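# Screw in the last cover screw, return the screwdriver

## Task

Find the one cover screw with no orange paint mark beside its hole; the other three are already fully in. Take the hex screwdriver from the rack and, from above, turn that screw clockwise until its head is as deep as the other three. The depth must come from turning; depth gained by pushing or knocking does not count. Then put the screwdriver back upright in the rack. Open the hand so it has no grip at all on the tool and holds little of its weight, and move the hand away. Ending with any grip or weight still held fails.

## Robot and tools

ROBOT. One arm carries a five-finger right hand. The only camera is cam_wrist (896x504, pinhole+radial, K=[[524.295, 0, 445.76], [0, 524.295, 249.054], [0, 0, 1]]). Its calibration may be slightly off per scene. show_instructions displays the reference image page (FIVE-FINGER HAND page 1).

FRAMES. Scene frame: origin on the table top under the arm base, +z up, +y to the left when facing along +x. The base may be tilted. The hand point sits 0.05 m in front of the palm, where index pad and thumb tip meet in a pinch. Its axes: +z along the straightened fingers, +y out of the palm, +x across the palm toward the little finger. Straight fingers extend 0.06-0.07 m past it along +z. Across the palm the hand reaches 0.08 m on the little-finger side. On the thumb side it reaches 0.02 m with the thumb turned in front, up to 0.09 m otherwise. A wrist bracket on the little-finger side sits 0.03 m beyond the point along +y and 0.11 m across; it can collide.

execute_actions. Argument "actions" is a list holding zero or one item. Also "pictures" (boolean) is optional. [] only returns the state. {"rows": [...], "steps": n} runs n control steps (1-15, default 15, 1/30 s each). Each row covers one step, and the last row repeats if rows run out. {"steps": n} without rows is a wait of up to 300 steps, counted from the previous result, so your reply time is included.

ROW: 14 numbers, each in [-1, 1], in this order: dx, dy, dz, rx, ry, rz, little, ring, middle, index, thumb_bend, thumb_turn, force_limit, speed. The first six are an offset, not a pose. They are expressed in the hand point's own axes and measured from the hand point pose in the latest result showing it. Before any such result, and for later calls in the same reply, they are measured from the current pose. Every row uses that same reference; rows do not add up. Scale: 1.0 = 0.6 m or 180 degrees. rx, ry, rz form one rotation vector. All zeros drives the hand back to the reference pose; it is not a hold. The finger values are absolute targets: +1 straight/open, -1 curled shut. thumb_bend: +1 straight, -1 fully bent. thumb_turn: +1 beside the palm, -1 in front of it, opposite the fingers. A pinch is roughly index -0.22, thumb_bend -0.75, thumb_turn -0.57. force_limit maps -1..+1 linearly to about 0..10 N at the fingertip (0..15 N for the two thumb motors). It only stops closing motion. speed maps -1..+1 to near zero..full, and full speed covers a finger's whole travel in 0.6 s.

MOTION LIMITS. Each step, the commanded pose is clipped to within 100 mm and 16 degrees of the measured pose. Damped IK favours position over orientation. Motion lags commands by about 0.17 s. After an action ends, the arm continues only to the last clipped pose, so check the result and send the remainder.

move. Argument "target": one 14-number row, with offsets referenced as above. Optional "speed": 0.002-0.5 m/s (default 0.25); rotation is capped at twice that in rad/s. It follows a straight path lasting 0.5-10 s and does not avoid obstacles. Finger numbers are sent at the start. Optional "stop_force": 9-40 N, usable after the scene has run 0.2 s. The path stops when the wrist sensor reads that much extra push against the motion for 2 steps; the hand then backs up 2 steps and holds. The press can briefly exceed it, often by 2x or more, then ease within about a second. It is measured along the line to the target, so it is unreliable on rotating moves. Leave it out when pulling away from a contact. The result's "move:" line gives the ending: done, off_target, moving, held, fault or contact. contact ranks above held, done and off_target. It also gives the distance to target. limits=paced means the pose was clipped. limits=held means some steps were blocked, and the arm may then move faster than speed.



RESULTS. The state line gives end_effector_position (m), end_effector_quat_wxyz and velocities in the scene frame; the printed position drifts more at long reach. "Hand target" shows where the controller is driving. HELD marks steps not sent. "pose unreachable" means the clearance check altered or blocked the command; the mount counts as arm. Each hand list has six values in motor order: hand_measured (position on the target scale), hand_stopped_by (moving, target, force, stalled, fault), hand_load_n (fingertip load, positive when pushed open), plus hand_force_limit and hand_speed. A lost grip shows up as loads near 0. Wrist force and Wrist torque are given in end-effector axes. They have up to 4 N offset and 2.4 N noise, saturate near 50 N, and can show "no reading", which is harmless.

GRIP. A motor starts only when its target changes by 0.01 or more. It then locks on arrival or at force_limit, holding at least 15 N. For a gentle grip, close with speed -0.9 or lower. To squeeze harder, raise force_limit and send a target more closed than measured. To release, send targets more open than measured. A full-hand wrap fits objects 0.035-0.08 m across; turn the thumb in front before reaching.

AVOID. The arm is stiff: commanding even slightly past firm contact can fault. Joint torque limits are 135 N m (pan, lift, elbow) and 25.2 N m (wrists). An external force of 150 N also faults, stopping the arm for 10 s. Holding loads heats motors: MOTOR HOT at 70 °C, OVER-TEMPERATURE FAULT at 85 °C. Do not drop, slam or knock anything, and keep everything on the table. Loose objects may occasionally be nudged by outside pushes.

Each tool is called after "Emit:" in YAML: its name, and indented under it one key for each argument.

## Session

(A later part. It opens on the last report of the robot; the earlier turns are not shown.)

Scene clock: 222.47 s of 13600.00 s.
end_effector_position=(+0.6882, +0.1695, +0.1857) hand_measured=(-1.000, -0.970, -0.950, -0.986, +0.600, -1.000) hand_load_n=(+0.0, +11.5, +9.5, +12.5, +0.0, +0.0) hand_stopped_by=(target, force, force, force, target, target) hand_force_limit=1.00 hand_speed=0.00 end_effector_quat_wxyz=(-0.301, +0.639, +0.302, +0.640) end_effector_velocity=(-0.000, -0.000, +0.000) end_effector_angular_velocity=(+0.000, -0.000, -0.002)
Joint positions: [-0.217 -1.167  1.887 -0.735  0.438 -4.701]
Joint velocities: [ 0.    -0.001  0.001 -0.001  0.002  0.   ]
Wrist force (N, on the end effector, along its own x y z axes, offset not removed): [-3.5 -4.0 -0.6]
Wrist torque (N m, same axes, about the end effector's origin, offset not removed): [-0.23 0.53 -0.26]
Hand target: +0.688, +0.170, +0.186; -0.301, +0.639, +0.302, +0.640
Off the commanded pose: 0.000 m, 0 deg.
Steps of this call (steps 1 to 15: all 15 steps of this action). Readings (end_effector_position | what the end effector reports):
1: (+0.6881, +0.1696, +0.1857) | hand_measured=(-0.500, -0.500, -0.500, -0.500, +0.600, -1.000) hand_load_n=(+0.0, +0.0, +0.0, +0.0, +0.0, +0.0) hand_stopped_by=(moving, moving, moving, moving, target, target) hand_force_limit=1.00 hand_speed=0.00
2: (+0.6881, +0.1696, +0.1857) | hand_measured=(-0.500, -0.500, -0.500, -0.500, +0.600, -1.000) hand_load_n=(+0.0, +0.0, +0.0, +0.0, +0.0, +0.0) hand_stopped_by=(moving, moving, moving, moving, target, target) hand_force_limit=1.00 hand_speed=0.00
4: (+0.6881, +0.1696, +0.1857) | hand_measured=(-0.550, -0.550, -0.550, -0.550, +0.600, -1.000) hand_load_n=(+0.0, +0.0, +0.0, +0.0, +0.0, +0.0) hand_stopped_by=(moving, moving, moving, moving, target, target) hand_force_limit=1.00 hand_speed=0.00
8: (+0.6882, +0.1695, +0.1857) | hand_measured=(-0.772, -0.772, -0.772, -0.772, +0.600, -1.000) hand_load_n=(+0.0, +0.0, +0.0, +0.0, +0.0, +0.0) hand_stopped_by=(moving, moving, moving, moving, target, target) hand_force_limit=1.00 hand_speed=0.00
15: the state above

Emit:
move:
  target: [0,0.0175,-0.0312,-0.175,0,0,-1,-1,-1,-1,0.6,-1,1,0]
  speed: 0.4

Emit:
move:
  target: [0,0.0175,-0.0312,-0.175,0,0,-1,-1,-1,-1,0.6,-1,1,0]
  speed: 0.4

Emit:
execute_actions:
  actions:
    - {"rows":[[0,0,0,0,0,0,-0.5,-0.5,-0.5,-0.5,0.6,-1,1,0.5]],"steps":8}
  pictures: false

Emit:
move:
  target: [-0.0002,-0.0313,0.0179,0.175,0,0,-0.5,-0.5,-0.5,-0.5,0.6,-1,1,0.5]
  speed: 0.4

Emit:
move:
  target: [0,-0.0312,0.0175,0.175,0,0,-0.5,-0.5,-0.5,-0.5,0.6,-1,1,0.5]
  speed: 0.4

Emit:
execute_actions:
  actions:
    - {"rows":[[0,0,0,0,0,0,-1,-1,-1,-1,0.6,-1,1,0]],"steps":15}
  pictures: false

Emit:
move:
  target: [0,0.0175,-0.0312,-0.175,0,0,-1,-1,-1,-1,0.6,-1,1,0]
  speed: 0.4

Emit:
move:
  target: [0,0.0175,-0.0312,-0.175,0,0,-1,-1,-1,-1,0.6,-1,1,0]
  speed: 0.4

Emit:
execute_actions:
  actions:
    - {"rows":[[0,0,0,0,0,0,-0.5,-0.5,-0.5,-0.5,0.6,-1,1,0.5]],"steps":8}
  pictures: false

Emit:
move:
  target: [-0.0002,-0.0313,0.0179,0.175,0,0,-0.5,-0.5,-0.5,-0.5,0.6,-1,1,0.5]
  speed: 0.4

Emit:
move:
  target: [0,-0.0312,0.0175,0.175,0,0,-0.5,-0.5,-0.5,-0.5,0.6,-1,1,0.5]
  speed: 0.4

Emit:
execute_actions:
  actions:
    - {"rows":[[0,0,0,0,0,0,-1,-1,-1,-1,0.6,-1,1,0]],"steps":15}
  pictures: false

Scene clock: 226.00 s of 13600.00 s.
end_effector_position=(+0.6843, +0.1485, +0.1857) hand_measured=(-1.000, -0.970, -0.950, -0.986, +0.600, -1.000) hand_load_n=(+0.0, +9.0, +7.5, +10.5, +0.0, +0.0) hand_stopped_by=(target, force, force, force, target, target) hand_force_limit=1.00 hand_speed=0.00 end_effector_quat_wxyz=(-0.117, +0.696, +0.117, +0.698) end_effector_velocity=(+0.001, -0.000, +0.000) end_effector_angular_velocity=(-0.002, -0.001, -0.010)
Joint positions: [ 0.009 -1.238  1.996 -0.765  1.214 -4.708]
Joint velocities: [ 0.006  0.002 -0.003  0.     0.016 -0.002]
Wrist force (N, on the end effector, along its own x y z axes, offset not removed): [6.1 -2.1 -1.4]
Wrist torque (N m, same axes, about the end effector's origin, offset not removed): [-0.10 -0.07 0.12]
Hand target: +0.684, +0.148, +0.186; -0.116, +0.696, +0.117, +0.699
Off the commanded pose: 0.000 m, 0 deg.
move: done
camera_calibration (this result's frames):
cam_wrist: T_world_to_cam=[[0.28407, -0.953383, -0.101813, -0.0377603], [-0.560842, -0.0790977, -0.824136, 0.552203], [0.777664, 0.291213, -0.557166, -0.33848], [0, 0, 0, 1]] pos_world=[0.583649, 0.106248, 0.262656]

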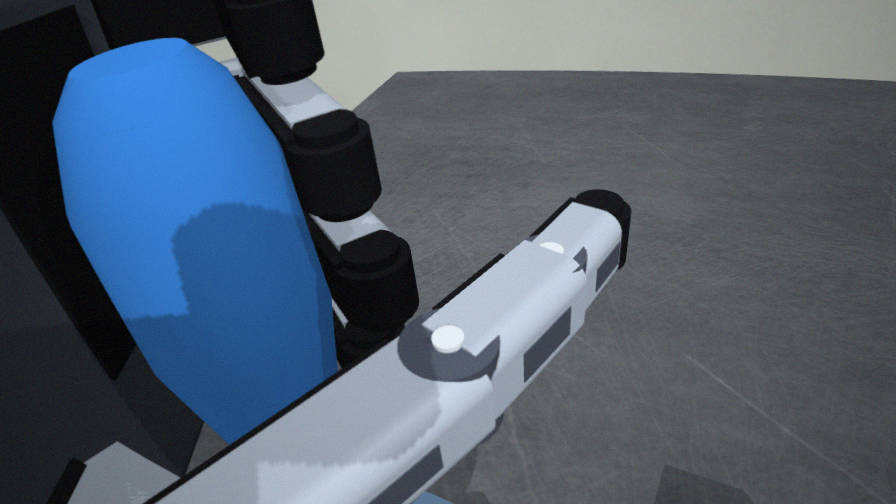

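Scene clock: 227.33 s of 13600.00 s.
end_effector_position=(+0.6699, +0.1325, +0.1856) hand_measured=(-1.000, -0.970, -0.950, -0.986, +0.600, -1.000) hand_load_n=(+0.0, +5.0, +6.0, +10.0, +0.0, +0.0) hand_stopped_by=(target, force, force, force, target, target) hand_force_limit=1.00 hand_speed=0.00 end_effector_quat_wxyz=(+0.076, +0.702, -0.076, +0.704) end_effector_velocity=(+0.001, -0.000, -0.001) end_effector_angular_velocity=(+0.001, +0.002, -0.010)
Joint positions: [ 0.273 -1.129  1.825 -0.702  2.026 -4.71 ]
Joint velocities: [ 0.003  0.006 -0.008  0.005  0.013  0.001]
Wrist force (N, on the end effector, along its own x y z axes, offset not removed): [-1.5 -2.6 -1.4]
Wrist torque (N m, same axes, about the end effector's origin, offset not removed): [-0.13 0.28 -0.28]
Hand target: +0.670, +0.132, +0.186; +0.077, +0.702, -0.077, +0.704
Off the commanded pose: 0.000 m, 0 deg.
move: done
camera_calibration (this result's frames):
cam_wrist: T_world_to_cam=[[-0.254872, -0.961424, -0.10346, 0.313552], [-0.518925, 0.226274, -0.824328, 0.474266], [0.815939, -0.15641, -0.556578, -0.28917], [0, 0, 0, 1]] pos_world=[0.561969, 0.148913, 0.262446]

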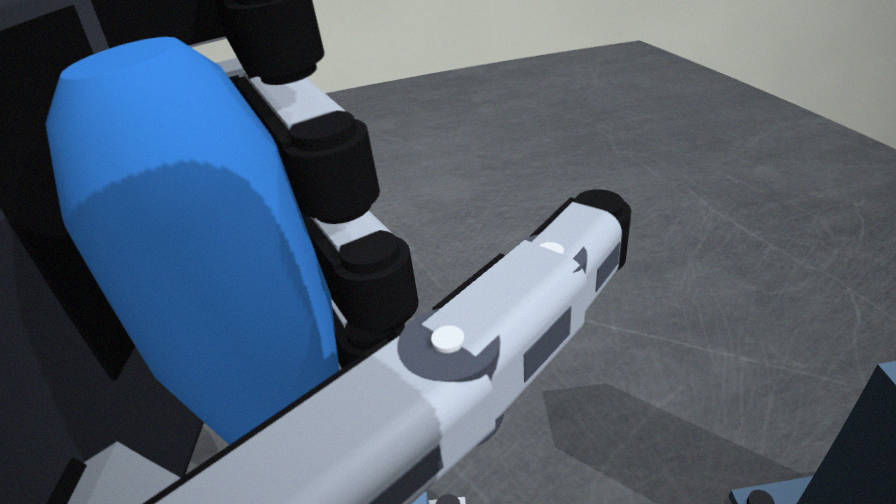

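Scene clock: 227.60 s of 13600.00 s.
end_effector_position=(+0.6700, +0.1326, +0.1856) hand_measured=(-0.592, -0.562, -0.542, -0.580, +0.600, -1.000) hand_load_n=(+0.0, +0.0, +0.5, +0.0, +0.0, +0.0) hand_stopped_by=(moving, moving, moving, moving, target, target) hand_force_limit=1.00 hand_speed=0.50 end_effector_quat_wxyz=(+0.076, +0.702, -0.076, +0.704) end_effector_velocity=(+0.000, +0.001, -0.002) end_effector_angular_velocity=(+0.001, +0.002, +0.002)
Joint positions: [ 0.273 -1.129  1.825 -0.702  2.027 -4.71 ]
Joint velocities: [-0.     0.002  0.     0.    -0.002  0.001]
Wrist force (N, on the end effector, along its own x y z axes, offset not removed): [-1.2 -2.1 -1.1]
Wrist torque (N m, same axes, about the end effector's origin, offset not removed): [-0.14 0.14 -0.32]
Hand target: +0.670, +0.133, +0.186; +0.076, +0.702, -0.076, +0.704
Off the commanded pose: 0.000 m, 0 deg.
Steps of this call (steps 1 to 8: all 8 steps of this action). Readings (end_effector_position | what the end effector reports):
1: (+0.6700, +0.1325, +0.1856) | hand_measured=(-1.000, -0.970, -0.950, -0.986, +0.600, -1.000) hand_load_n=(+0.0, +5.0, +6.0, +10.0, +0.0, +0.0) hand_stopped_by=(moving, moving, moving, moving, target, target) hand_force_limit=1.00 hand_speed=0.50
2: (+0.6700, +0.1325, +0.1856) | hand_measured=(-1.000, -0.970, -0.950, -0.986, +0.600, -1.000) hand_load_n=(+0.0, +5.0, +6.0, +10.0, +0.0, +0.0) hand_stopped_by=(moving, moving, moving, moving, target, target) hand_force_limit=1.00 hand_speed=0.50
4: (+0.6700, +0.1325, +0.1856) | hand_measured=(-0.924, -0.896, -0.876, -0.912, +0.600, -1.000) hand_load_n=(+0.0, +0.0, +0.0, +0.0, +0.0, +0.0) hand_stopped_by=(moving, moving, moving, moving, target, target) hand_force_limit=1.00 hand_speed=0.50
8: the state above

Scene clock: 229.17 s of 13600.00 s.
end_effector_position=(+0.6844, +0.1486, +0.1856) hand_measured=(-0.500, -0.500, -0.500, -0.500, +0.600, -1.000) hand_load_n=(+0.0, +0.0, +0.0, +0.0, +0.0, +0.0) hand_stopped_by=(target, target, target, target, target, target) hand_force_limit=1.00 hand_speed=0.50 end_effector_quat_wxyz=(-0.117, +0.696, +0.117, +0.698) end_effector_velocity=(+0.001, +0.000, +0.001) end_effector_angular_velocity=(-0.001, -0.002, +0.010)
Joint positions: [ 0.009 -1.238  1.995 -0.765  1.214 -4.708]
Joint velocities: [-0.006  0.001 -0.002 -0.    -0.015 -0.001]
Wrist force (N, on the end effector, along its own x y z axes, offset not removed): [-3.0 -1.6 2.2]
Wrist torque (N m, same axes, about the end effector's origin, offset not removed): [-0.23 0.38 -0.24]
Hand target: +0.685, +0.149, +0.186; -0.117, +0.696, +0.118, +0.698
Off the commanded pose: 0.000 m, 0 deg.
move: done
camera_calibration (this result's frames):
cam_wrist: T_world_to_cam=[[0.284095, -0.953387, -0.101698, -0.037738], [-0.560857, -0.0792185, -0.824114, 0.552162], [0.777644, 0.291165, -0.557219, -0.338649], [0, 0, 0, 1]] pos_world=[0.583753, 0.106365, 0.262505]

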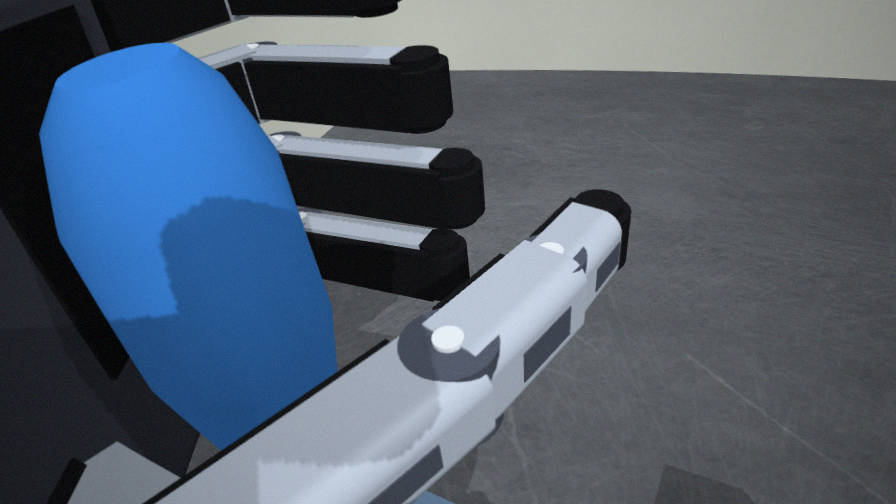

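Scene clock: 230.47 s of 13600.00 s.
end_effector_position=(+0.6881, +0.1696, +0.1855) hand_measured=(-0.500, -0.500, -0.500, -0.500, +0.600, -1.000) hand_load_n=(+0.0, +0.0, +0.0, +0.0, +0.0, +0.0) hand_stopped_by=(target, target, target, target, target, target) hand_force_limit=1.00 hand_speed=0.50 end_effector_quat_wxyz=(-0.301, +0.639, +0.302, +0.640) end_effector_velocity=(+0.001, +0.001, +0.001) end_effector_angular_velocity=(-0.002, -0.001, +0.013)
Joint positions: [-0.217 -1.167  1.887 -0.736  0.438 -4.701]
Joint velocities: [-0.002  0.004 -0.009  0.006 -0.015 -0.003]
Wrist force (N, on the end effector, along its own x y z axes, offset not removed): [-0.1 -1.2 -1.3]
Wrist torque (N m, same axes, about the end effector's origin, offset not removed): [-0.01 0.06 -0.16]
Hand target: +0.688, +0.170, +0.186; -0.301, +0.639, +0.303, +0.640
Off the commanded pose: 0.000 m, 0 deg.
move: done
camera_calibration (this result's frames):
cam_wrist: T_world_to_cam=[[0.739566, -0.665533, -0.100536, -0.381243], [-0.437258, -0.361503, -0.823481, 0.518588], [0.51171, 0.652979, -0.558365, -0.225833], [0, 0, 0, 1]] pos_world=[0.624272, 0.0812047, 0.262621]

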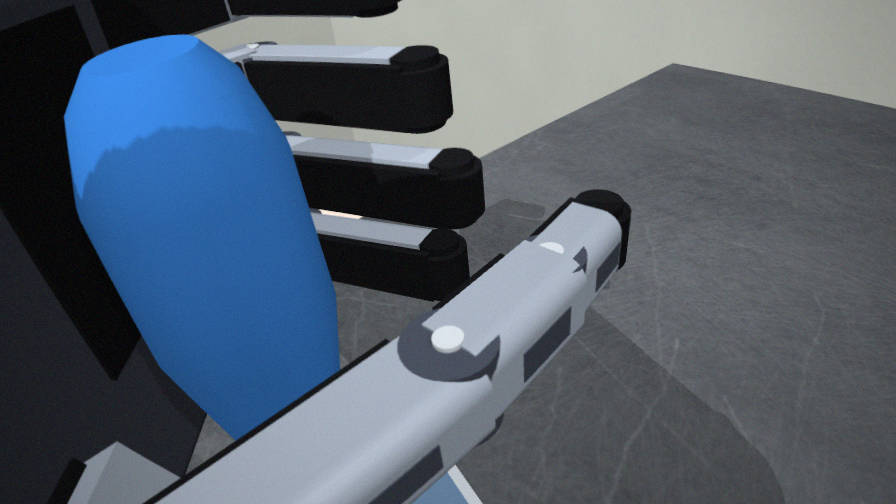

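Scene clock: 230.97 s of 13600.00 s.
end_effector_position=(+0.6882, +0.1695, +0.1856) hand_measured=(-1.000, -0.970, -0.950, -0.986, +0.600, -1.000) hand_load_n=(+0.0, +11.5, +9.5, +12.5, +0.0, +0.0) hand_stopped_by=(target, force, force, force, target, target) hand_force_limit=1.00 hand_speed=0.00 end_effector_quat_wxyz=(-0.301, +0.639, +0.302, +0.641) end_effector_velocity=(-0.000, +0.000, -0.001) end_effector_angular_velocity=(+0.001, +0.003, -0.000)
Joint positions: [-0.217 -1.167  1.887 -0.736  0.438 -4.701]
Joint velocities: [-0.     0.001  0.001  0.     0.     0.001]
Wrist force (N, on the end effector, along its own x y z axes, offset not removed): [-2.9 -1.4 1.9]
Wrist torque (N m, same axes, about the end effector's origin, offset not removed): [-0.06 0.36 -0.20]
Hand target: +0.688, +0.170, +0.186; -0.301, +0.639, +0.302, +0.640
Off the commanded pose: 0.000 m, 0 deg.
Steps of this call (steps 1 to 15: all 15 steps of this action). Readings (end_effector_position | what the end effector reports):
1: (+0.6882, +0.1696, +0.1855) | hand_measured=(-0.500, -0.500, -0.500, -0.500, +0.600, -1.000) hand_load_n=(+0.0, +0.0, +0.0, +0.0, +0.0, +0.0) hand_stopped_by=(moving, moving, moving, moving, target, target) hand_force_limit=1.00 hand_speed=0.00
2: (+0.6882, +0.1696, +0.1855) | hand_measured=(-0.500, -0.500, -0.500, -0.500, +0.600, -1.000) hand_load_n=(+0.0, +0.0, +0.0, +0.0, +0.0, +0.0) hand_stopped_by=(moving, moving, moving, moving, target, target) hand_force_limit=1.00 hand_speed=0.00
4: (+0.6882, +0.1696, +0.1855) | hand_measured=(-0.550, -0.550, -0.550, -0.550, +0.600, -1.000) hand_load_n=(+0.0, +0.0, +0.0, +0.0, +0.0, +0.0) hand_stopped_by=(moving, moving, moving, moving, target, target) hand_force_limit=1.00 hand_speed=0.00
8: (+0.6882, +0.1695, +0.1856) | hand_measured=(-0.772, -0.772, -0.772, -0.772, +0.600, -1.000) hand_load_n=(+0.0, +0.0, +0.0, +0.0, +0.0, +0.0) hand_stopped_by=(moving, moving, moving, moving, target, target) hand_force_limit=1.00 hand_speed=0.00
15: the state above

Scene clock: 232.53 s of 13600.00 s.
end_effector_position=(+0.6843, +0.1485, +0.1856) hand_measured=(-1.000, -0.970, -0.950, -0.986, +0.600, -1.000) hand_load_n=(+0.0, +9.0, +7.5, +10.0, +0.0, +0.0) hand_stopped_by=(target, force, force, force, target, target) hand_force_limit=1.00 hand_speed=0.00 end_effector_quat_wxyz=(-0.117, +0.696, +0.117, +0.698) end_effector_velocity=(+0.001, -0.000, -0.001) end_effector_angular_velocity=(+0.000, +0.002, -0.009)
Joint positions: [ 0.009 -1.238  1.996 -0.765  1.214 -4.708]
Joint velocities: [ 0.005  0.004 -0.003  0.001  0.015  0.   ]
Wrist force (N, on the end effector, along its own x y z axes, offset not removed): [8.7 -1.1 -1.1]
Wrist torque (N m, same axes, about the end effector's origin, offset not removed): [-0.01 -0.34 0.29]
Hand target: +0.684, +0.148, +0.186; -0.116, +0.696, +0.117, +0.699
Off the commanded pose: 0.000 m, 0 deg.
move: done
camera_calibration (this result's frames):
cam_wrist: T_world_to_cam=[[0.283845, -0.953449, -0.101814, -0.037592], [-0.560804, -0.0789436, -0.824176, 0.552011], [0.777773, 0.291037, -0.557106, -0.33863], [0, 0, 0, 1]] pos_world=[0.583618, 0.106289, 0.262474]

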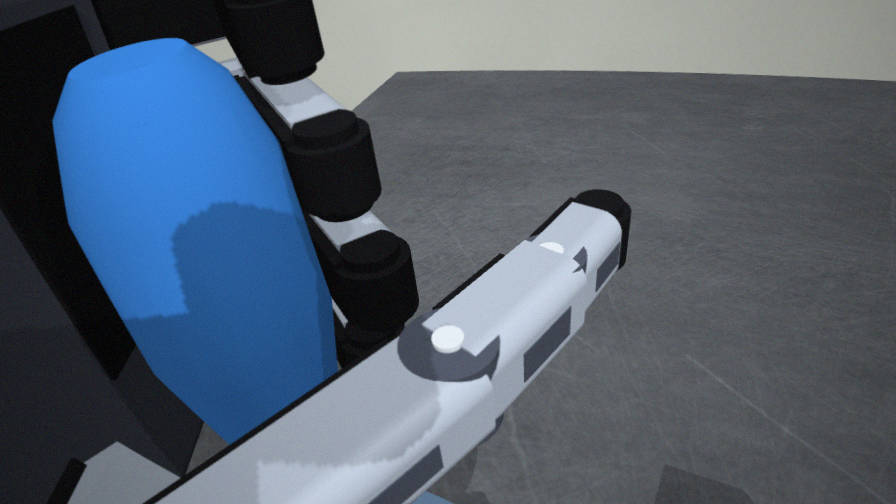

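Scene clock: 233.87 s of 13600.00 s.
end_effector_position=(+0.6699, +0.1326, +0.1854) hand_measured=(-1.000, -0.970, -0.950, -0.986, +0.600, -1.000) hand_load_n=(+0.0, +5.0, +6.0, +10.0, +0.0, +0.0) hand_stopped_by=(target, force, force, force, target, target) hand_force_limit=1.00 hand_speed=0.00 end_effector_quat_wxyz=(+0.076, +0.702, -0.076, +0.704) end_effector_velocity=(+0.001, -0.000, -0.001) end_effector_angular_velocity=(+0.001, +0.002, -0.009)
Joint positions: [ 0.273 -1.128  1.825 -0.702  2.027 -4.71 ]
Joint velocities: [ 0.003  0.006 -0.008  0.004  0.012  0.001]
Wrist force (N, on the end effector, along its own x y z axes, offset not removed): [-1.3 -1.4 -1.2]
Wrist torque (N m, same axes, about the end effector's origin, offset not removed): [0.09 0.11 -0.21]
Hand target: +0.670, +0.133, +0.185; +0.077, +0.702, -0.077, +0.704
Off the commanded pose: 0.000 m, 0 deg.
move: done
camera_calibration (this result's frames):
cam_wrist: T_world_to_cam=[[-0.255098, -0.96136, -0.103498, 0.313701], [-0.518808, 0.226416, -0.824363, 0.474019], [0.815943, -0.156598, -0.55652, -0.289236], [0, 0, 0, 1]] pos_world=[0.56195, 0.14896, 0.262265]

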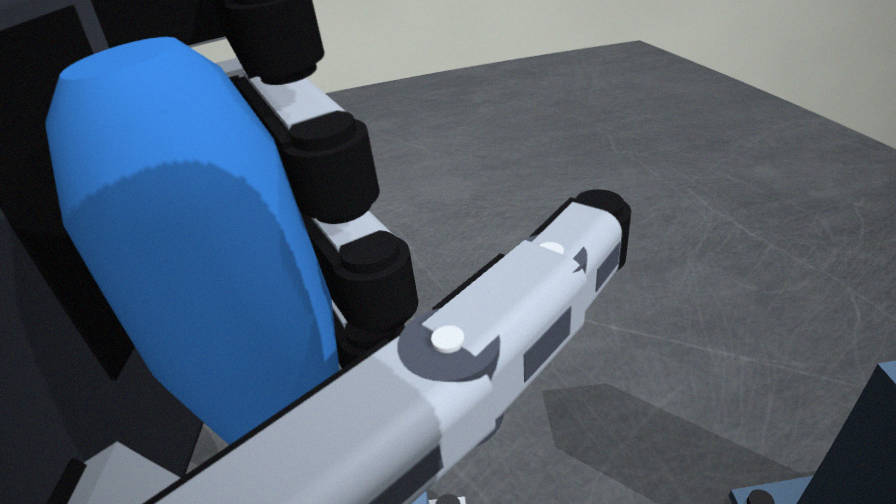

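Scene clock: 234.13 s of 13600.00 s.
end_effector_position=(+0.6700, +0.1326, +0.1854) hand_measured=(-0.592, -0.562, -0.542, -0.580, +0.600, -1.000) hand_load_n=(+0.0, +0.0, +0.5, +0.0, +0.0, +0.0) hand_stopped_by=(moving, moving, moving, moving, target, target) hand_force_limit=1.00 hand_speed=0.50 end_effector_quat_wxyz=(+0.076, +0.702, -0.076, +0.704) end_effector_velocity=(+0.000, +0.001, -0.001) end_effector_angular_velocity=(-0.000, +0.001, +0.003)
Joint positions: [ 0.274 -1.128  1.825 -0.702  2.027 -4.71 ]
Joint velocities: [ 0.     0.002 -0.    -0.001 -0.003 -0.   ]
Wrist force (N, on the end effector, along its own x y z axes, offset not removed): [-1.1 -1.2 0.3]
Wrist torque (N m, same axes, about the end effector's origin, offset not removed): [-0.11 0.13 -0.19]
Hand target: +0.670, +0.133, +0.185; +0.076, +0.702, -0.076, +0.704
Off the commanded pose: 0.000 m, 0 deg.
Steps of this call (steps 1 to 8: all 8 steps of this action). Readings (end_effector_position | what the end effector reports):
1: (+0.6699, +0.1325, +0.1854) | hand_measured=(-1.000, -0.970, -0.950, -0.986, +0.600, -1.000) hand_load_n=(+0.0, +5.0, +6.0, +10.0, +0.0, +0.0) hand_stopped_by=(moving, moving, moving, moving, target, target) hand_force_limit=1.00 hand_speed=0.50
2: (+0.6699, +0.1325, +0.1854) | hand_measured=(-1.000, -0.970, -0.950, -0.986, +0.600, -1.000) hand_load_n=(+0.0, +5.0, +6.0, +10.0, +0.0, +0.0) hand_stopped_by=(moving, moving, moving, moving, target, target) hand_force_limit=1.00 hand_speed=0.50
4: (+0.6699, +0.1325, +0.1854) | hand_measured=(-0.924, -0.896, -0.876, -0.914, +0.600, -1.000) hand_load_n=(+0.0, +0.0, +0.0, +0.0, +0.0, +0.0) hand_stopped_by=(moving, moving, moving, moving, target, target) hand_force_limit=1.00 hand_speed=0.50
8: the state above

Scene clock: 235.70 s of 13600.00 s.
end_effector_position=(+0.6844, +0.1486, +0.1854) hand_measured=(-0.500, -0.500, -0.500, -0.500, +0.600, -1.000) hand_load_n=(+0.0, +0.0, +0.0, +0.0, +0.0, +0.0) hand_stopped_by=(target, target, target, target, target, target) hand_force_limit=1.00 hand_speed=0.50 end_effector_quat_wxyz=(-0.117, +0.696, +0.117, +0.698) end_effector_velocity=(+0.002, +0.000, +0.001) end_effector_angular_velocity=(-0.000, -0.003, +0.010)
Joint positions: [ 0.01  -1.237  1.996 -0.765  1.214 -4.708]
Joint velocities: [-0.006  0.    -0.002 -0.001 -0.016 -0.   ]
Wrist force (N, on the end effector, along its own x y z axes, offset not removed): [-1.5 -1.7 0.4]
Wrist torque (N m, same axes, about the end effector's origin, offset not removed): [-0.17 0.22 -0.22]
Hand target: +0.685, +0.149, +0.186; -0.117, +0.696, +0.118, +0.699
Off the commanded pose: 0.000 m, 0 deg.
move: done
camera_calibration (this result's frames):
cam_wrist: T_world_to_cam=[[0.283872, -0.953454, -0.101696, -0.0375706], [-0.560811, -0.0790651, -0.82416, 0.551971], [0.777758, 0.290988, -0.557152, -0.338803], [0, 0, 0, 1]] pos_world=[0.583723, 0.106407, 0.262327]

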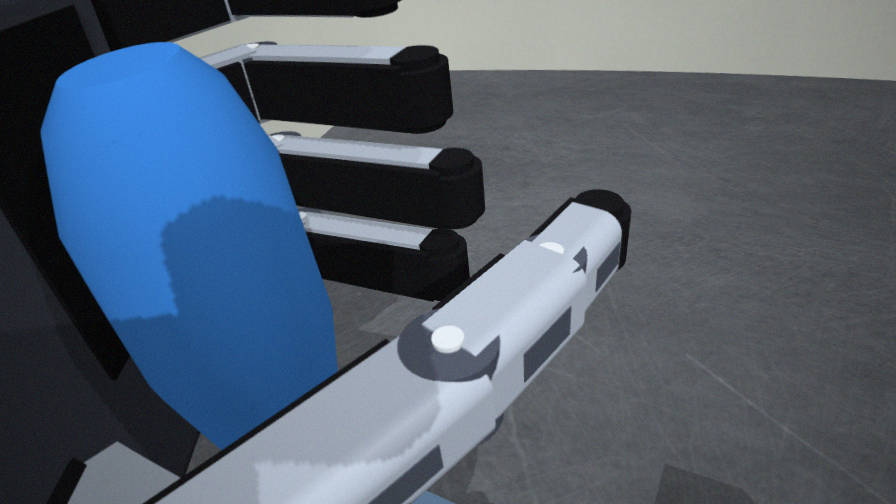

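Scene clock: 237.00 s of 13600.00 s.
end_effector_position=(+0.6881, +0.1696, +0.1854) hand_measured=(-0.500, -0.500, -0.500, -0.500, +0.600, -1.000) hand_load_n=(+0.0, +0.0, +0.0, +0.0, +0.0, +0.0) hand_stopped_by=(target, target, target, target, target, target) hand_force_limit=1.00 hand_speed=0.50 end_effector_quat_wxyz=(-0.301, +0.639, +0.302, +0.641) end_effector_velocity=(+0.001, +0.001, +0.000) end_effector_angular_velocity=(-0.002, +0.000, +0.012)
Joint positions: [-0.217 -1.166  1.888 -0.736  0.439 -4.7  ]
Joint velocities: [-0.002  0.005 -0.009  0.007 -0.014 -0.004]
Wrist force (N, on the end effector, along its own x y z axes, offset not removed): [-2.3 -2.4 -1.1]
Wrist torque (N m, same axes, about the end effector's origin, offset not removed): [-0.22 0.38 -0.36]
Hand target: +0.688, +0.170, +0.185; -0.301, +0.639, +0.303, +0.640
Off the commanded pose: 0.000 m, 0 deg.
move: done
camera_calibration (this result's frames):
cam_wrist: T_world_to_cam=[[0.739412, -0.66571, -0.100493, -0.381114], [-0.437283, -0.361379, -0.823522, 0.518455], [0.511911, 0.652867, -0.558312, -0.226064], [0, 0, 0, 1]] pos_world=[0.624236, 0.081237, 0.262446]

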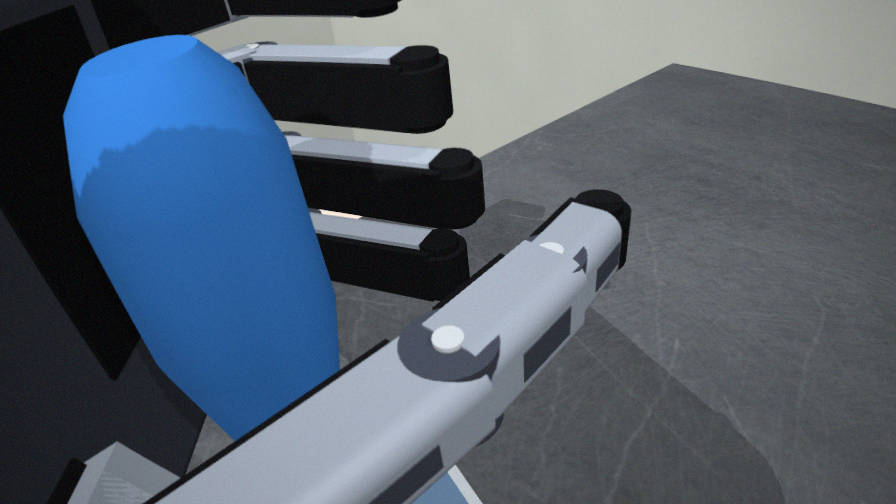

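Scene clock: 237.50 s of 13600.00 s.
end_effector_position=(+0.6882, +0.1695, +0.1855) hand_measured=(-1.000, -0.970, -0.950, -0.986, +0.600, -1.000) hand_load_n=(+0.0, +11.5, +9.5, +12.5, +0.0, +0.0) hand_stopped_by=(target, force, force, force, target, target) hand_force_limit=1.00 hand_speed=0.00 end_effector_quat_wxyz=(-0.301, +0.639, +0.302, +0.641) end_effector_velocity=(-0.000, -0.000, -0.001) end_effector_angular_velocity=(+0.000, +0.001, -0.001)
Joint positions: [-0.217 -1.166  1.887 -0.736  0.439 -4.701]
Joint velocities: [-0.     0.     0.001 -0.     0.001 -0.001]
Wrist force (N, on the end effector, along its own x y z axes, offset not removed): [-4.9 -2.2 1.2]
Wrist torque (N m, same axes, about the end effector's origin, offset not removed): [-0.14 0.71 -0.21]
Hand target: +0.688, +0.170, +0.185; -0.301, +0.639, +0.302, +0.641
Off the commanded pose: 0.000 m, 0 deg.
Steps of this call (steps 1 to 15: all 15 steps of this action). Readings (end_effector_position | what the end effector reports):
1: (+0.6882, +0.1696, +0.1854) | hand_measured=(-0.500, -0.500, -0.500, -0.500, +0.600, -1.000) hand_load_n=(+0.0, +0.0, +0.0, +0.0, +0.0, +0.0) hand_stopped_by=(moving, moving, moving, moving, target, target) hand_force_limit=1.00 hand_speed=0.00
2: (+0.6882, +0.1696, +0.1854) | hand_measured=(-0.500, -0.500, -0.500, -0.500, +0.600, -1.000) hand_load_n=(+0.0, +0.0, +0.0, +0.0, +0.0, +0.0) hand_stopped_by=(moving, moving, moving, moving, target, target) hand_force_limit=1.00 hand_speed=0.00
4: (+0.6882, +0.1696, +0.1854) | hand_measured=(-0.550, -0.550, -0.550, -0.550, +0.600, -1.000) hand_load_n=(+0.0, +0.0, +0.0, +0.0, +0.0, +0.0) hand_stopped_by=(moving, moving, moving, moving, target, target) hand_force_limit=1.00 hand_speed=0.00
8: (+0.6882, +0.1695, +0.1854) | hand_measured=(-0.772, -0.772, -0.772, -0.772, +0.600, -1.000) hand_load_n=(+0.0, +0.0, +0.0, +0.0, +0.0, +0.0) hand_stopped_by=(moving, moving, moving, moving, target, target) hand_force_limit=1.00 hand_speed=0.00
15: the state above

Emit:
move:
  target: [0,0.0175,-0.0312,-0.175,0,0,-1,-1,-1,-1,0.6,-1,1,0]
  speed: 0.4

Emit:
move:
  target: [0,0.0175,-0.0312,-0.175,0,0,-1,-1,-1,-1,0.6,-1,1,0]
  speed: 0.4

Emit:
execute_actions:
  actions:
    - {"rows":[[0,0,0,0,0,0,-0.5,-0.5,-0.5,-0.5,0.6,-1,1,0.5]],"steps":8}
  pictures: false

Emit:
move:
  target: [-0.0002,-0.0313,0.0179,0.175,0,0,-0.5,-0.5,-0.5,-0.5,0.6,-1,1,0.5]
  speed: 0.4

Emit:
move:
  target: [0,-0.0312,0.0175,0.175,0,0,-0.5,-0.5,-0.5,-0.5,0.6,-1,1,0.5]
  speed: 0.4

Emit:
execute_actions:
  actions:
    - {"rows":[[0,0,0,0,0,0,-1,-1,-1,-1,0.6,-1,1,0]],"steps":15}
  pictures: false

Scene clock: 240.00 s of 13600.00 s.
end_effector_position=(+0.6843, +0.1485, +0.1854) hand_measured=(-1.000, -0.970, -0.950, -0.986, +0.600, -1.000) hand_load_n=(+0.0, +9.0, +7.0, +10.0, +0.0, +0.0) hand_stopped_by=(target, force, force, force, target, target) hand_force_limit=1.00 hand_speed=0.00 end_effector_quat_wxyz=(-0.117, +0.696, +0.117, +0.699) end_effector_velocity=(+0.001, -0.000, -0.001) end_effector_angular_velocity=(+0.001, +0.001, -0.010)
Joint positions: [ 0.009 -1.238  1.996 -0.766  1.214 -4.708]
Joint velocities: [ 0.005  0.003 -0.003  0.001  0.015  0.001]
Wrist force (N, on the end effector, along its own x y z axes, offset not removed): [6.6 -1.0 -1.9]
Wrist torque (N m, same axes, about the end effector's origin, offset not removed): [0.08 -0.31 0.12]
Hand target: +0.684, +0.148, +0.185; -0.116, +0.696, +0.117, +0.699
Off the commanded pose: 0.000 m, 0 deg.
move: done
camera_calibration (this result's frames):
cam_wrist: T_world_to_cam=[[0.283628, -0.953529, -0.101675, -0.0374962], [-0.560611, -0.0788575, -0.824316, 0.551826], [0.777991, 0.290799, -0.556925, -0.338878], [0, 0, 0, 1]] pos_world=[0.583639, 0.106307, 0.262337]

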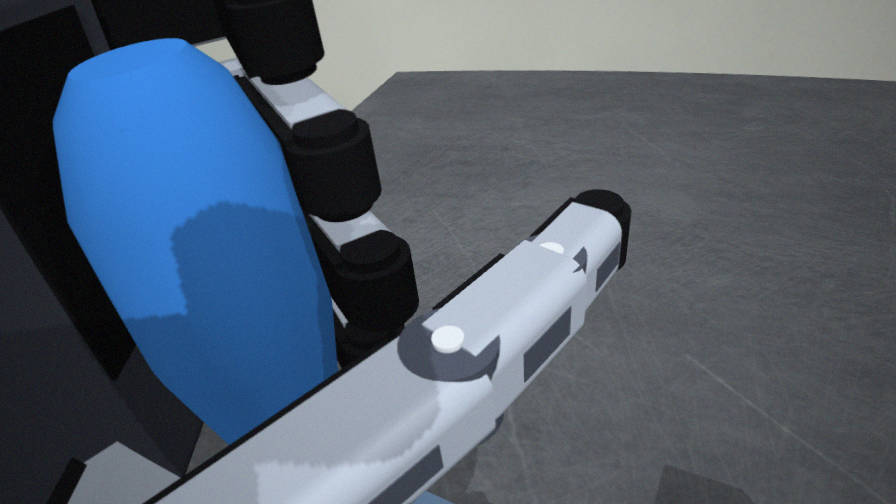

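Scene clock: 241.33 s of 13600.00 s.
end_effector_position=(+0.6700, +0.1325, +0.1853) hand_measured=(-1.000, -0.970, -0.950, -0.986, +0.600, -1.000) hand_load_n=(+0.0, +4.5, +5.5, +9.5, +0.0, +0.0) hand_stopped_by=(target, force, force, force, target, target) hand_force_limit=1.00 hand_speed=0.00 end_effector_quat_wxyz=(+0.077, +0.702, -0.076, +0.704) end_effector_velocity=(+0.000, -0.001, -0.001) end_effector_angular_velocity=(+0.001, +0.003, -0.011)
Joint positions: [ 0.274 -1.128  1.825 -0.703  2.027 -4.71 ]
Joint velocities: [ 0.003  0.006 -0.008  0.006  0.013  0.002]
Wrist force (N, on the end effector, along its own x y z axes, offset not removed): [-1.1 -1.9 -2.9]
Wrist torque (N m, same axes, about the end effector's origin, offset not removed): [-0.05 0.29 -0.27]
Hand target: +0.670, +0.133, +0.185; +0.077, +0.702, -0.077, +0.704
Off the commanded pose: 0.000 m, 0 deg.
move: done
camera_calibration (this result's frames):
cam_wrist: T_world_to_cam=[[-0.25532, -0.961302, -0.103491, 0.313828], [-0.518549, 0.226489, -0.824505, 0.473786], [0.816038, -0.156848, -0.55631, -0.289412], [0, 0, 0, 1]] pos_world=[0.56198, 0.148982, 0.262114]

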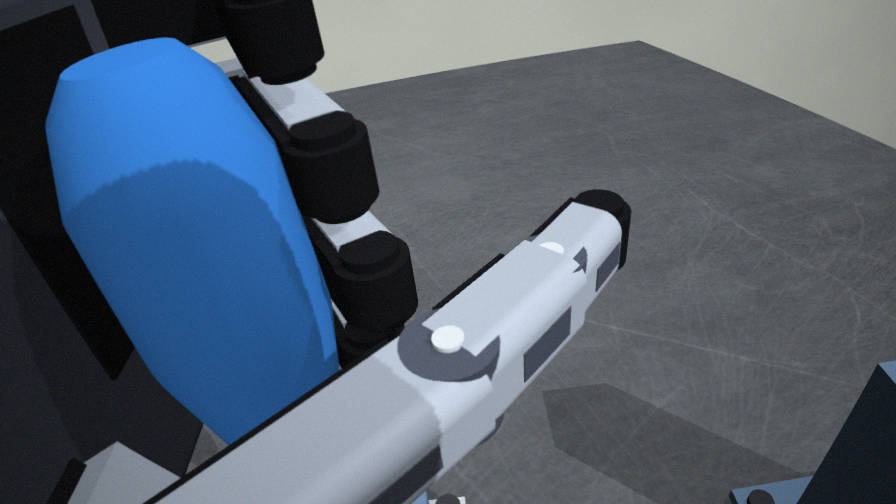

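Scene clock: 241.60 s of 13600.00 s.
end_effector_position=(+0.6700, +0.1326, +0.1853) hand_measured=(-0.592, -0.562, -0.542, -0.580, +0.600, -1.000) hand_load_n=(+0.0, +0.0, +0.5, +0.0, +0.0, +0.0) hand_stopped_by=(moving, moving, moving, moving, target, target) hand_force_limit=1.00 hand_speed=0.50 end_effector_quat_wxyz=(+0.077, +0.702, -0.076, +0.704) end_effector_velocity=(+0.000, +0.000, -0.001) end_effector_angular_velocity=(-0.000, +0.001, +0.001)
Joint positions: [ 0.274 -1.128  1.825 -0.703  2.027 -4.71 ]
Joint velocities: [-0.     0.002  0.    -0.    -0.001 -0.   ]
Wrist force (N, on the end effector, along its own x y z axes, offset not removed): [-2.0 -3.4 0.3]
Wrist torque (N m, same axes, about the end effector's origin, offset not removed): [-0.49 0.32 -0.32]
Hand target: +0.670, +0.133, +0.185; +0.077, +0.702, -0.076, +0.704
Off the commanded pose: 0.000 m, 0 deg.
Steps of this call (steps 1 to 8: all 8 steps of this action). Readings (end_effector_position | what the end effector reports):
1: (+0.6700, +0.1325, +0.1853) | hand_measured=(-1.000, -0.970, -0.950, -0.986, +0.600, -1.000) hand_load_n=(+0.0, +4.5, +5.5, +9.5, +0.0, +0.0) hand_stopped_by=(moving, moving, moving, moving, target, target) hand_force_limit=1.00 hand_speed=0.50
2: (+0.6700, +0.1325, +0.1853) | hand_measured=(-1.000, -0.970, -0.950, -0.986, +0.600, -1.000) hand_load_n=(+0.0, +4.5, +5.5, +9.5, +0.0, +0.0) hand_stopped_by=(moving, moving, moving, moving, target, target) hand_force_limit=1.00 hand_speed=0.50
4: (+0.6700, +0.1325, +0.1853) | hand_measured=(-0.924, -0.896, -0.876, -0.914, +0.600, -1.000) hand_load_n=(+0.0, +0.0, +0.0, +0.0, +0.0, +0.0) hand_stopped_by=(moving, moving, moving, moving, target, target) hand_force_limit=1.00 hand_speed=0.50
8: the state above

Scene clock: 243.17 s of 13600.00 s.
end_effector_position=(+0.6844, +0.1486, +0.1853) hand_measured=(-0.500, -0.500, -0.500, -0.500, +0.600, -1.000) hand_load_n=(+0.0, +0.0, +0.0, +0.0, +0.0, +0.0) hand_stopped_by=(target, target, target, target, target, target) hand_force_limit=1.00 hand_speed=0.50 end_effector_quat_wxyz=(-0.116, +0.696, +0.117, +0.699) end_effector_velocity=(+0.002, +0.000, +0.000) end_effector_angular_velocity=(+0.001, -0.002, +0.011)
Joint positions: [ 0.01  -1.237  1.996 -0.766  1.215 -4.708]
Joint velocities: [-0.006  0.001 -0.002 -0.001 -0.017  0.001]
Wrist force (N, on the end effector, along its own x y z axes, offset not removed): [-2.4 0.4 1.0]
Wrist torque (N m, same axes, about the end effector's origin, offset not removed): [0.07 0.33 -0.19]
Hand target: +0.685, +0.149, +0.185; -0.117, +0.696, +0.118, +0.699
Off the commanded pose: 0.000 m, 0 deg.
move: done
camera_calibration (this result's frames):
cam_wrist: T_world_to_cam=[[0.283651, -0.953534, -0.101558, -0.0374734], [-0.560635, -0.078982, -0.824288, 0.551785], [0.777966, 0.290747, -0.556988, -0.339041], [0, 0, 0, 1]] pos_world=[0.583741, 0.106424, 0.262182]

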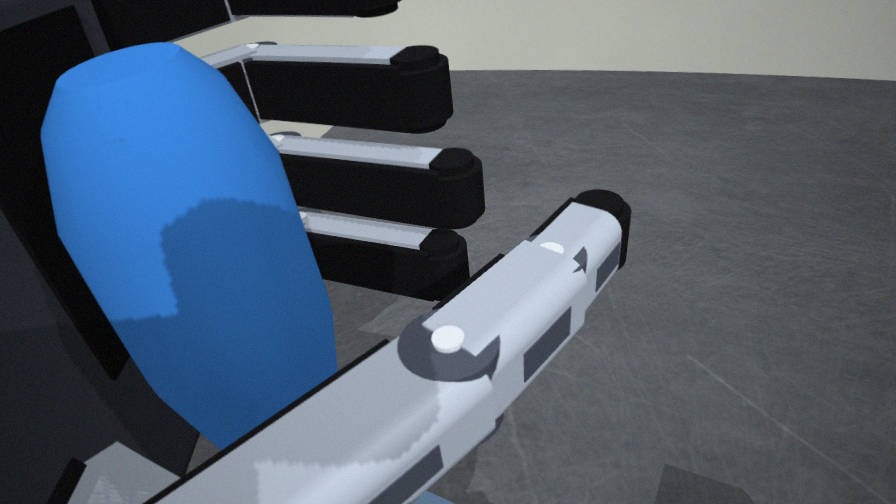

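Scene clock: 244.47 s of 13600.00 s.
end_effector_position=(+0.6882, +0.1696, +0.1852) hand_measured=(-0.500, -0.500, -0.500, -0.500, +0.600, -1.000) hand_load_n=(+0.0, +0.0, +0.0, +0.0, +0.0, +0.0) hand_stopped_by=(target, target, target, target, target, target) hand_force_limit=1.00 hand_speed=0.50 end_effector_quat_wxyz=(-0.301, +0.639, +0.302, +0.641) end_effector_velocity=(+0.001, +0.001, -0.000) end_effector_angular_velocity=(-0.002, +0.000, +0.011)
Joint positions: [-0.217 -1.166  1.888 -0.737  0.439 -4.7  ]
Joint velocities: [-0.002  0.006 -0.009  0.006 -0.013 -0.004]
Wrist force (N, on the end effector, along its own x y z axes, offset not removed): [-1.4 -3.1 0.3]
Wrist torque (N m, same axes, about the end effector's origin, offset not removed): [-0.45 0.18 -0.28]
Hand target: +0.688, +0.170, +0.185; -0.301, +0.639, +0.303, +0.640
Off the commanded pose: 0.000 m, 0 deg.
move: done
camera_calibration (this result's frames):
cam_wrist: T_world_to_cam=[[0.739265, -0.665908, -0.100268, -0.381083], [-0.437179, -0.361327, -0.8236, 0.518305], [0.512212, 0.652694, -0.558238, -0.226341], [0, 0, 0, 1]] pos_world=[0.624248, 0.0812434, 0.262313]

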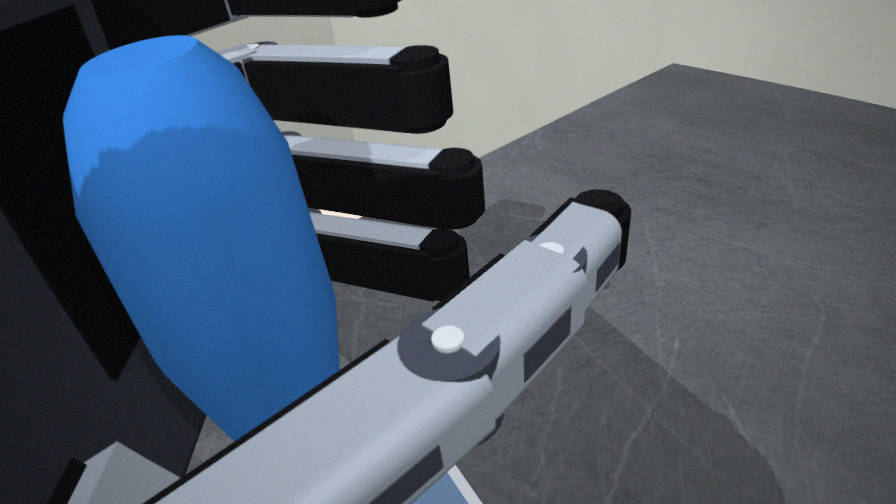

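Scene clock: 244.97 s of 13600.00 s.
end_effector_position=(+0.6883, +0.1695, +0.1853) hand_measured=(-1.000, -0.970, -0.950, -0.988, +0.600, -1.000) hand_load_n=(+0.0, +11.5, +9.5, +12.5, +0.0, +0.0) hand_stopped_by=(target, force, force, force, target, target) hand_force_limit=1.00 hand_speed=0.00 end_effector_quat_wxyz=(-0.301, +0.639, +0.302, +0.641) end_effector_velocity=(-0.000, +0.000, -0.000) end_effector_angular_velocity=(+0.001, +0.002, -0.001)
Joint positions: [-0.217 -1.166  1.887 -0.737  0.439 -4.701]
Joint velocities: [-0.    -0.     0.001 -0.     0.001  0.001]
Wrist force (N, on the end effector, along its own x y z axes, offset not removed): [-4.1 -3.6 1.2]
Wrist torque (N m, same axes, about the end effector's origin, offset not removed): [-0.42 0.57 -0.26]
Hand target: +0.688, +0.170, +0.185; -0.301, +0.639, +0.302, +0.641
Off the commanded pose: 0.000 m, 0 deg.
Steps of this call (steps 1 to 15: all 15 steps of this action). Readings (end_effector_position | what the end effector reports):
1: (+0.6882, +0.1696, +0.1852) | hand_measured=(-0.500, -0.500, -0.500, -0.500, +0.600, -1.000) hand_load_n=(+0.0, +0.0, +0.0, +0.0, +0.0, +0.0) hand_stopped_by=(moving, moving, moving, moving, target, target) hand_force_limit=1.00 hand_speed=0.00
2: (+0.6882, +0.1696, +0.1852) | hand_measured=(-0.500, -0.500, -0.500, -0.500, +0.600, -1.000) hand_load_n=(+0.0, +0.0, +0.0, +0.0, +0.0, +0.0) hand_stopped_by=(moving, moving, moving, moving, target, target) hand_force_limit=1.00 hand_speed=0.00
4: (+0.6882, +0.1696, +0.1852) | hand_measured=(-0.550, -0.550, -0.550, -0.550, +0.600, -1.000) hand_load_n=(+0.0, +0.0, +0.0, +0.0, +0.0, +0.0) hand_stopped_by=(moving, moving, moving, moving, target, target) hand_force_limit=1.00 hand_speed=0.00
8: (+0.6883, +0.1695, +0.1853) | hand_measured=(-0.772, -0.772, -0.772, -0.772, +0.600, -1.000) hand_load_n=(+0.0, +0.0, +0.0, +0.0, +0.0, +0.0) hand_stopped_by=(moving, moving, moving, moving, target, target) hand_force_limit=1.00 hand_speed=0.00
15: the state above


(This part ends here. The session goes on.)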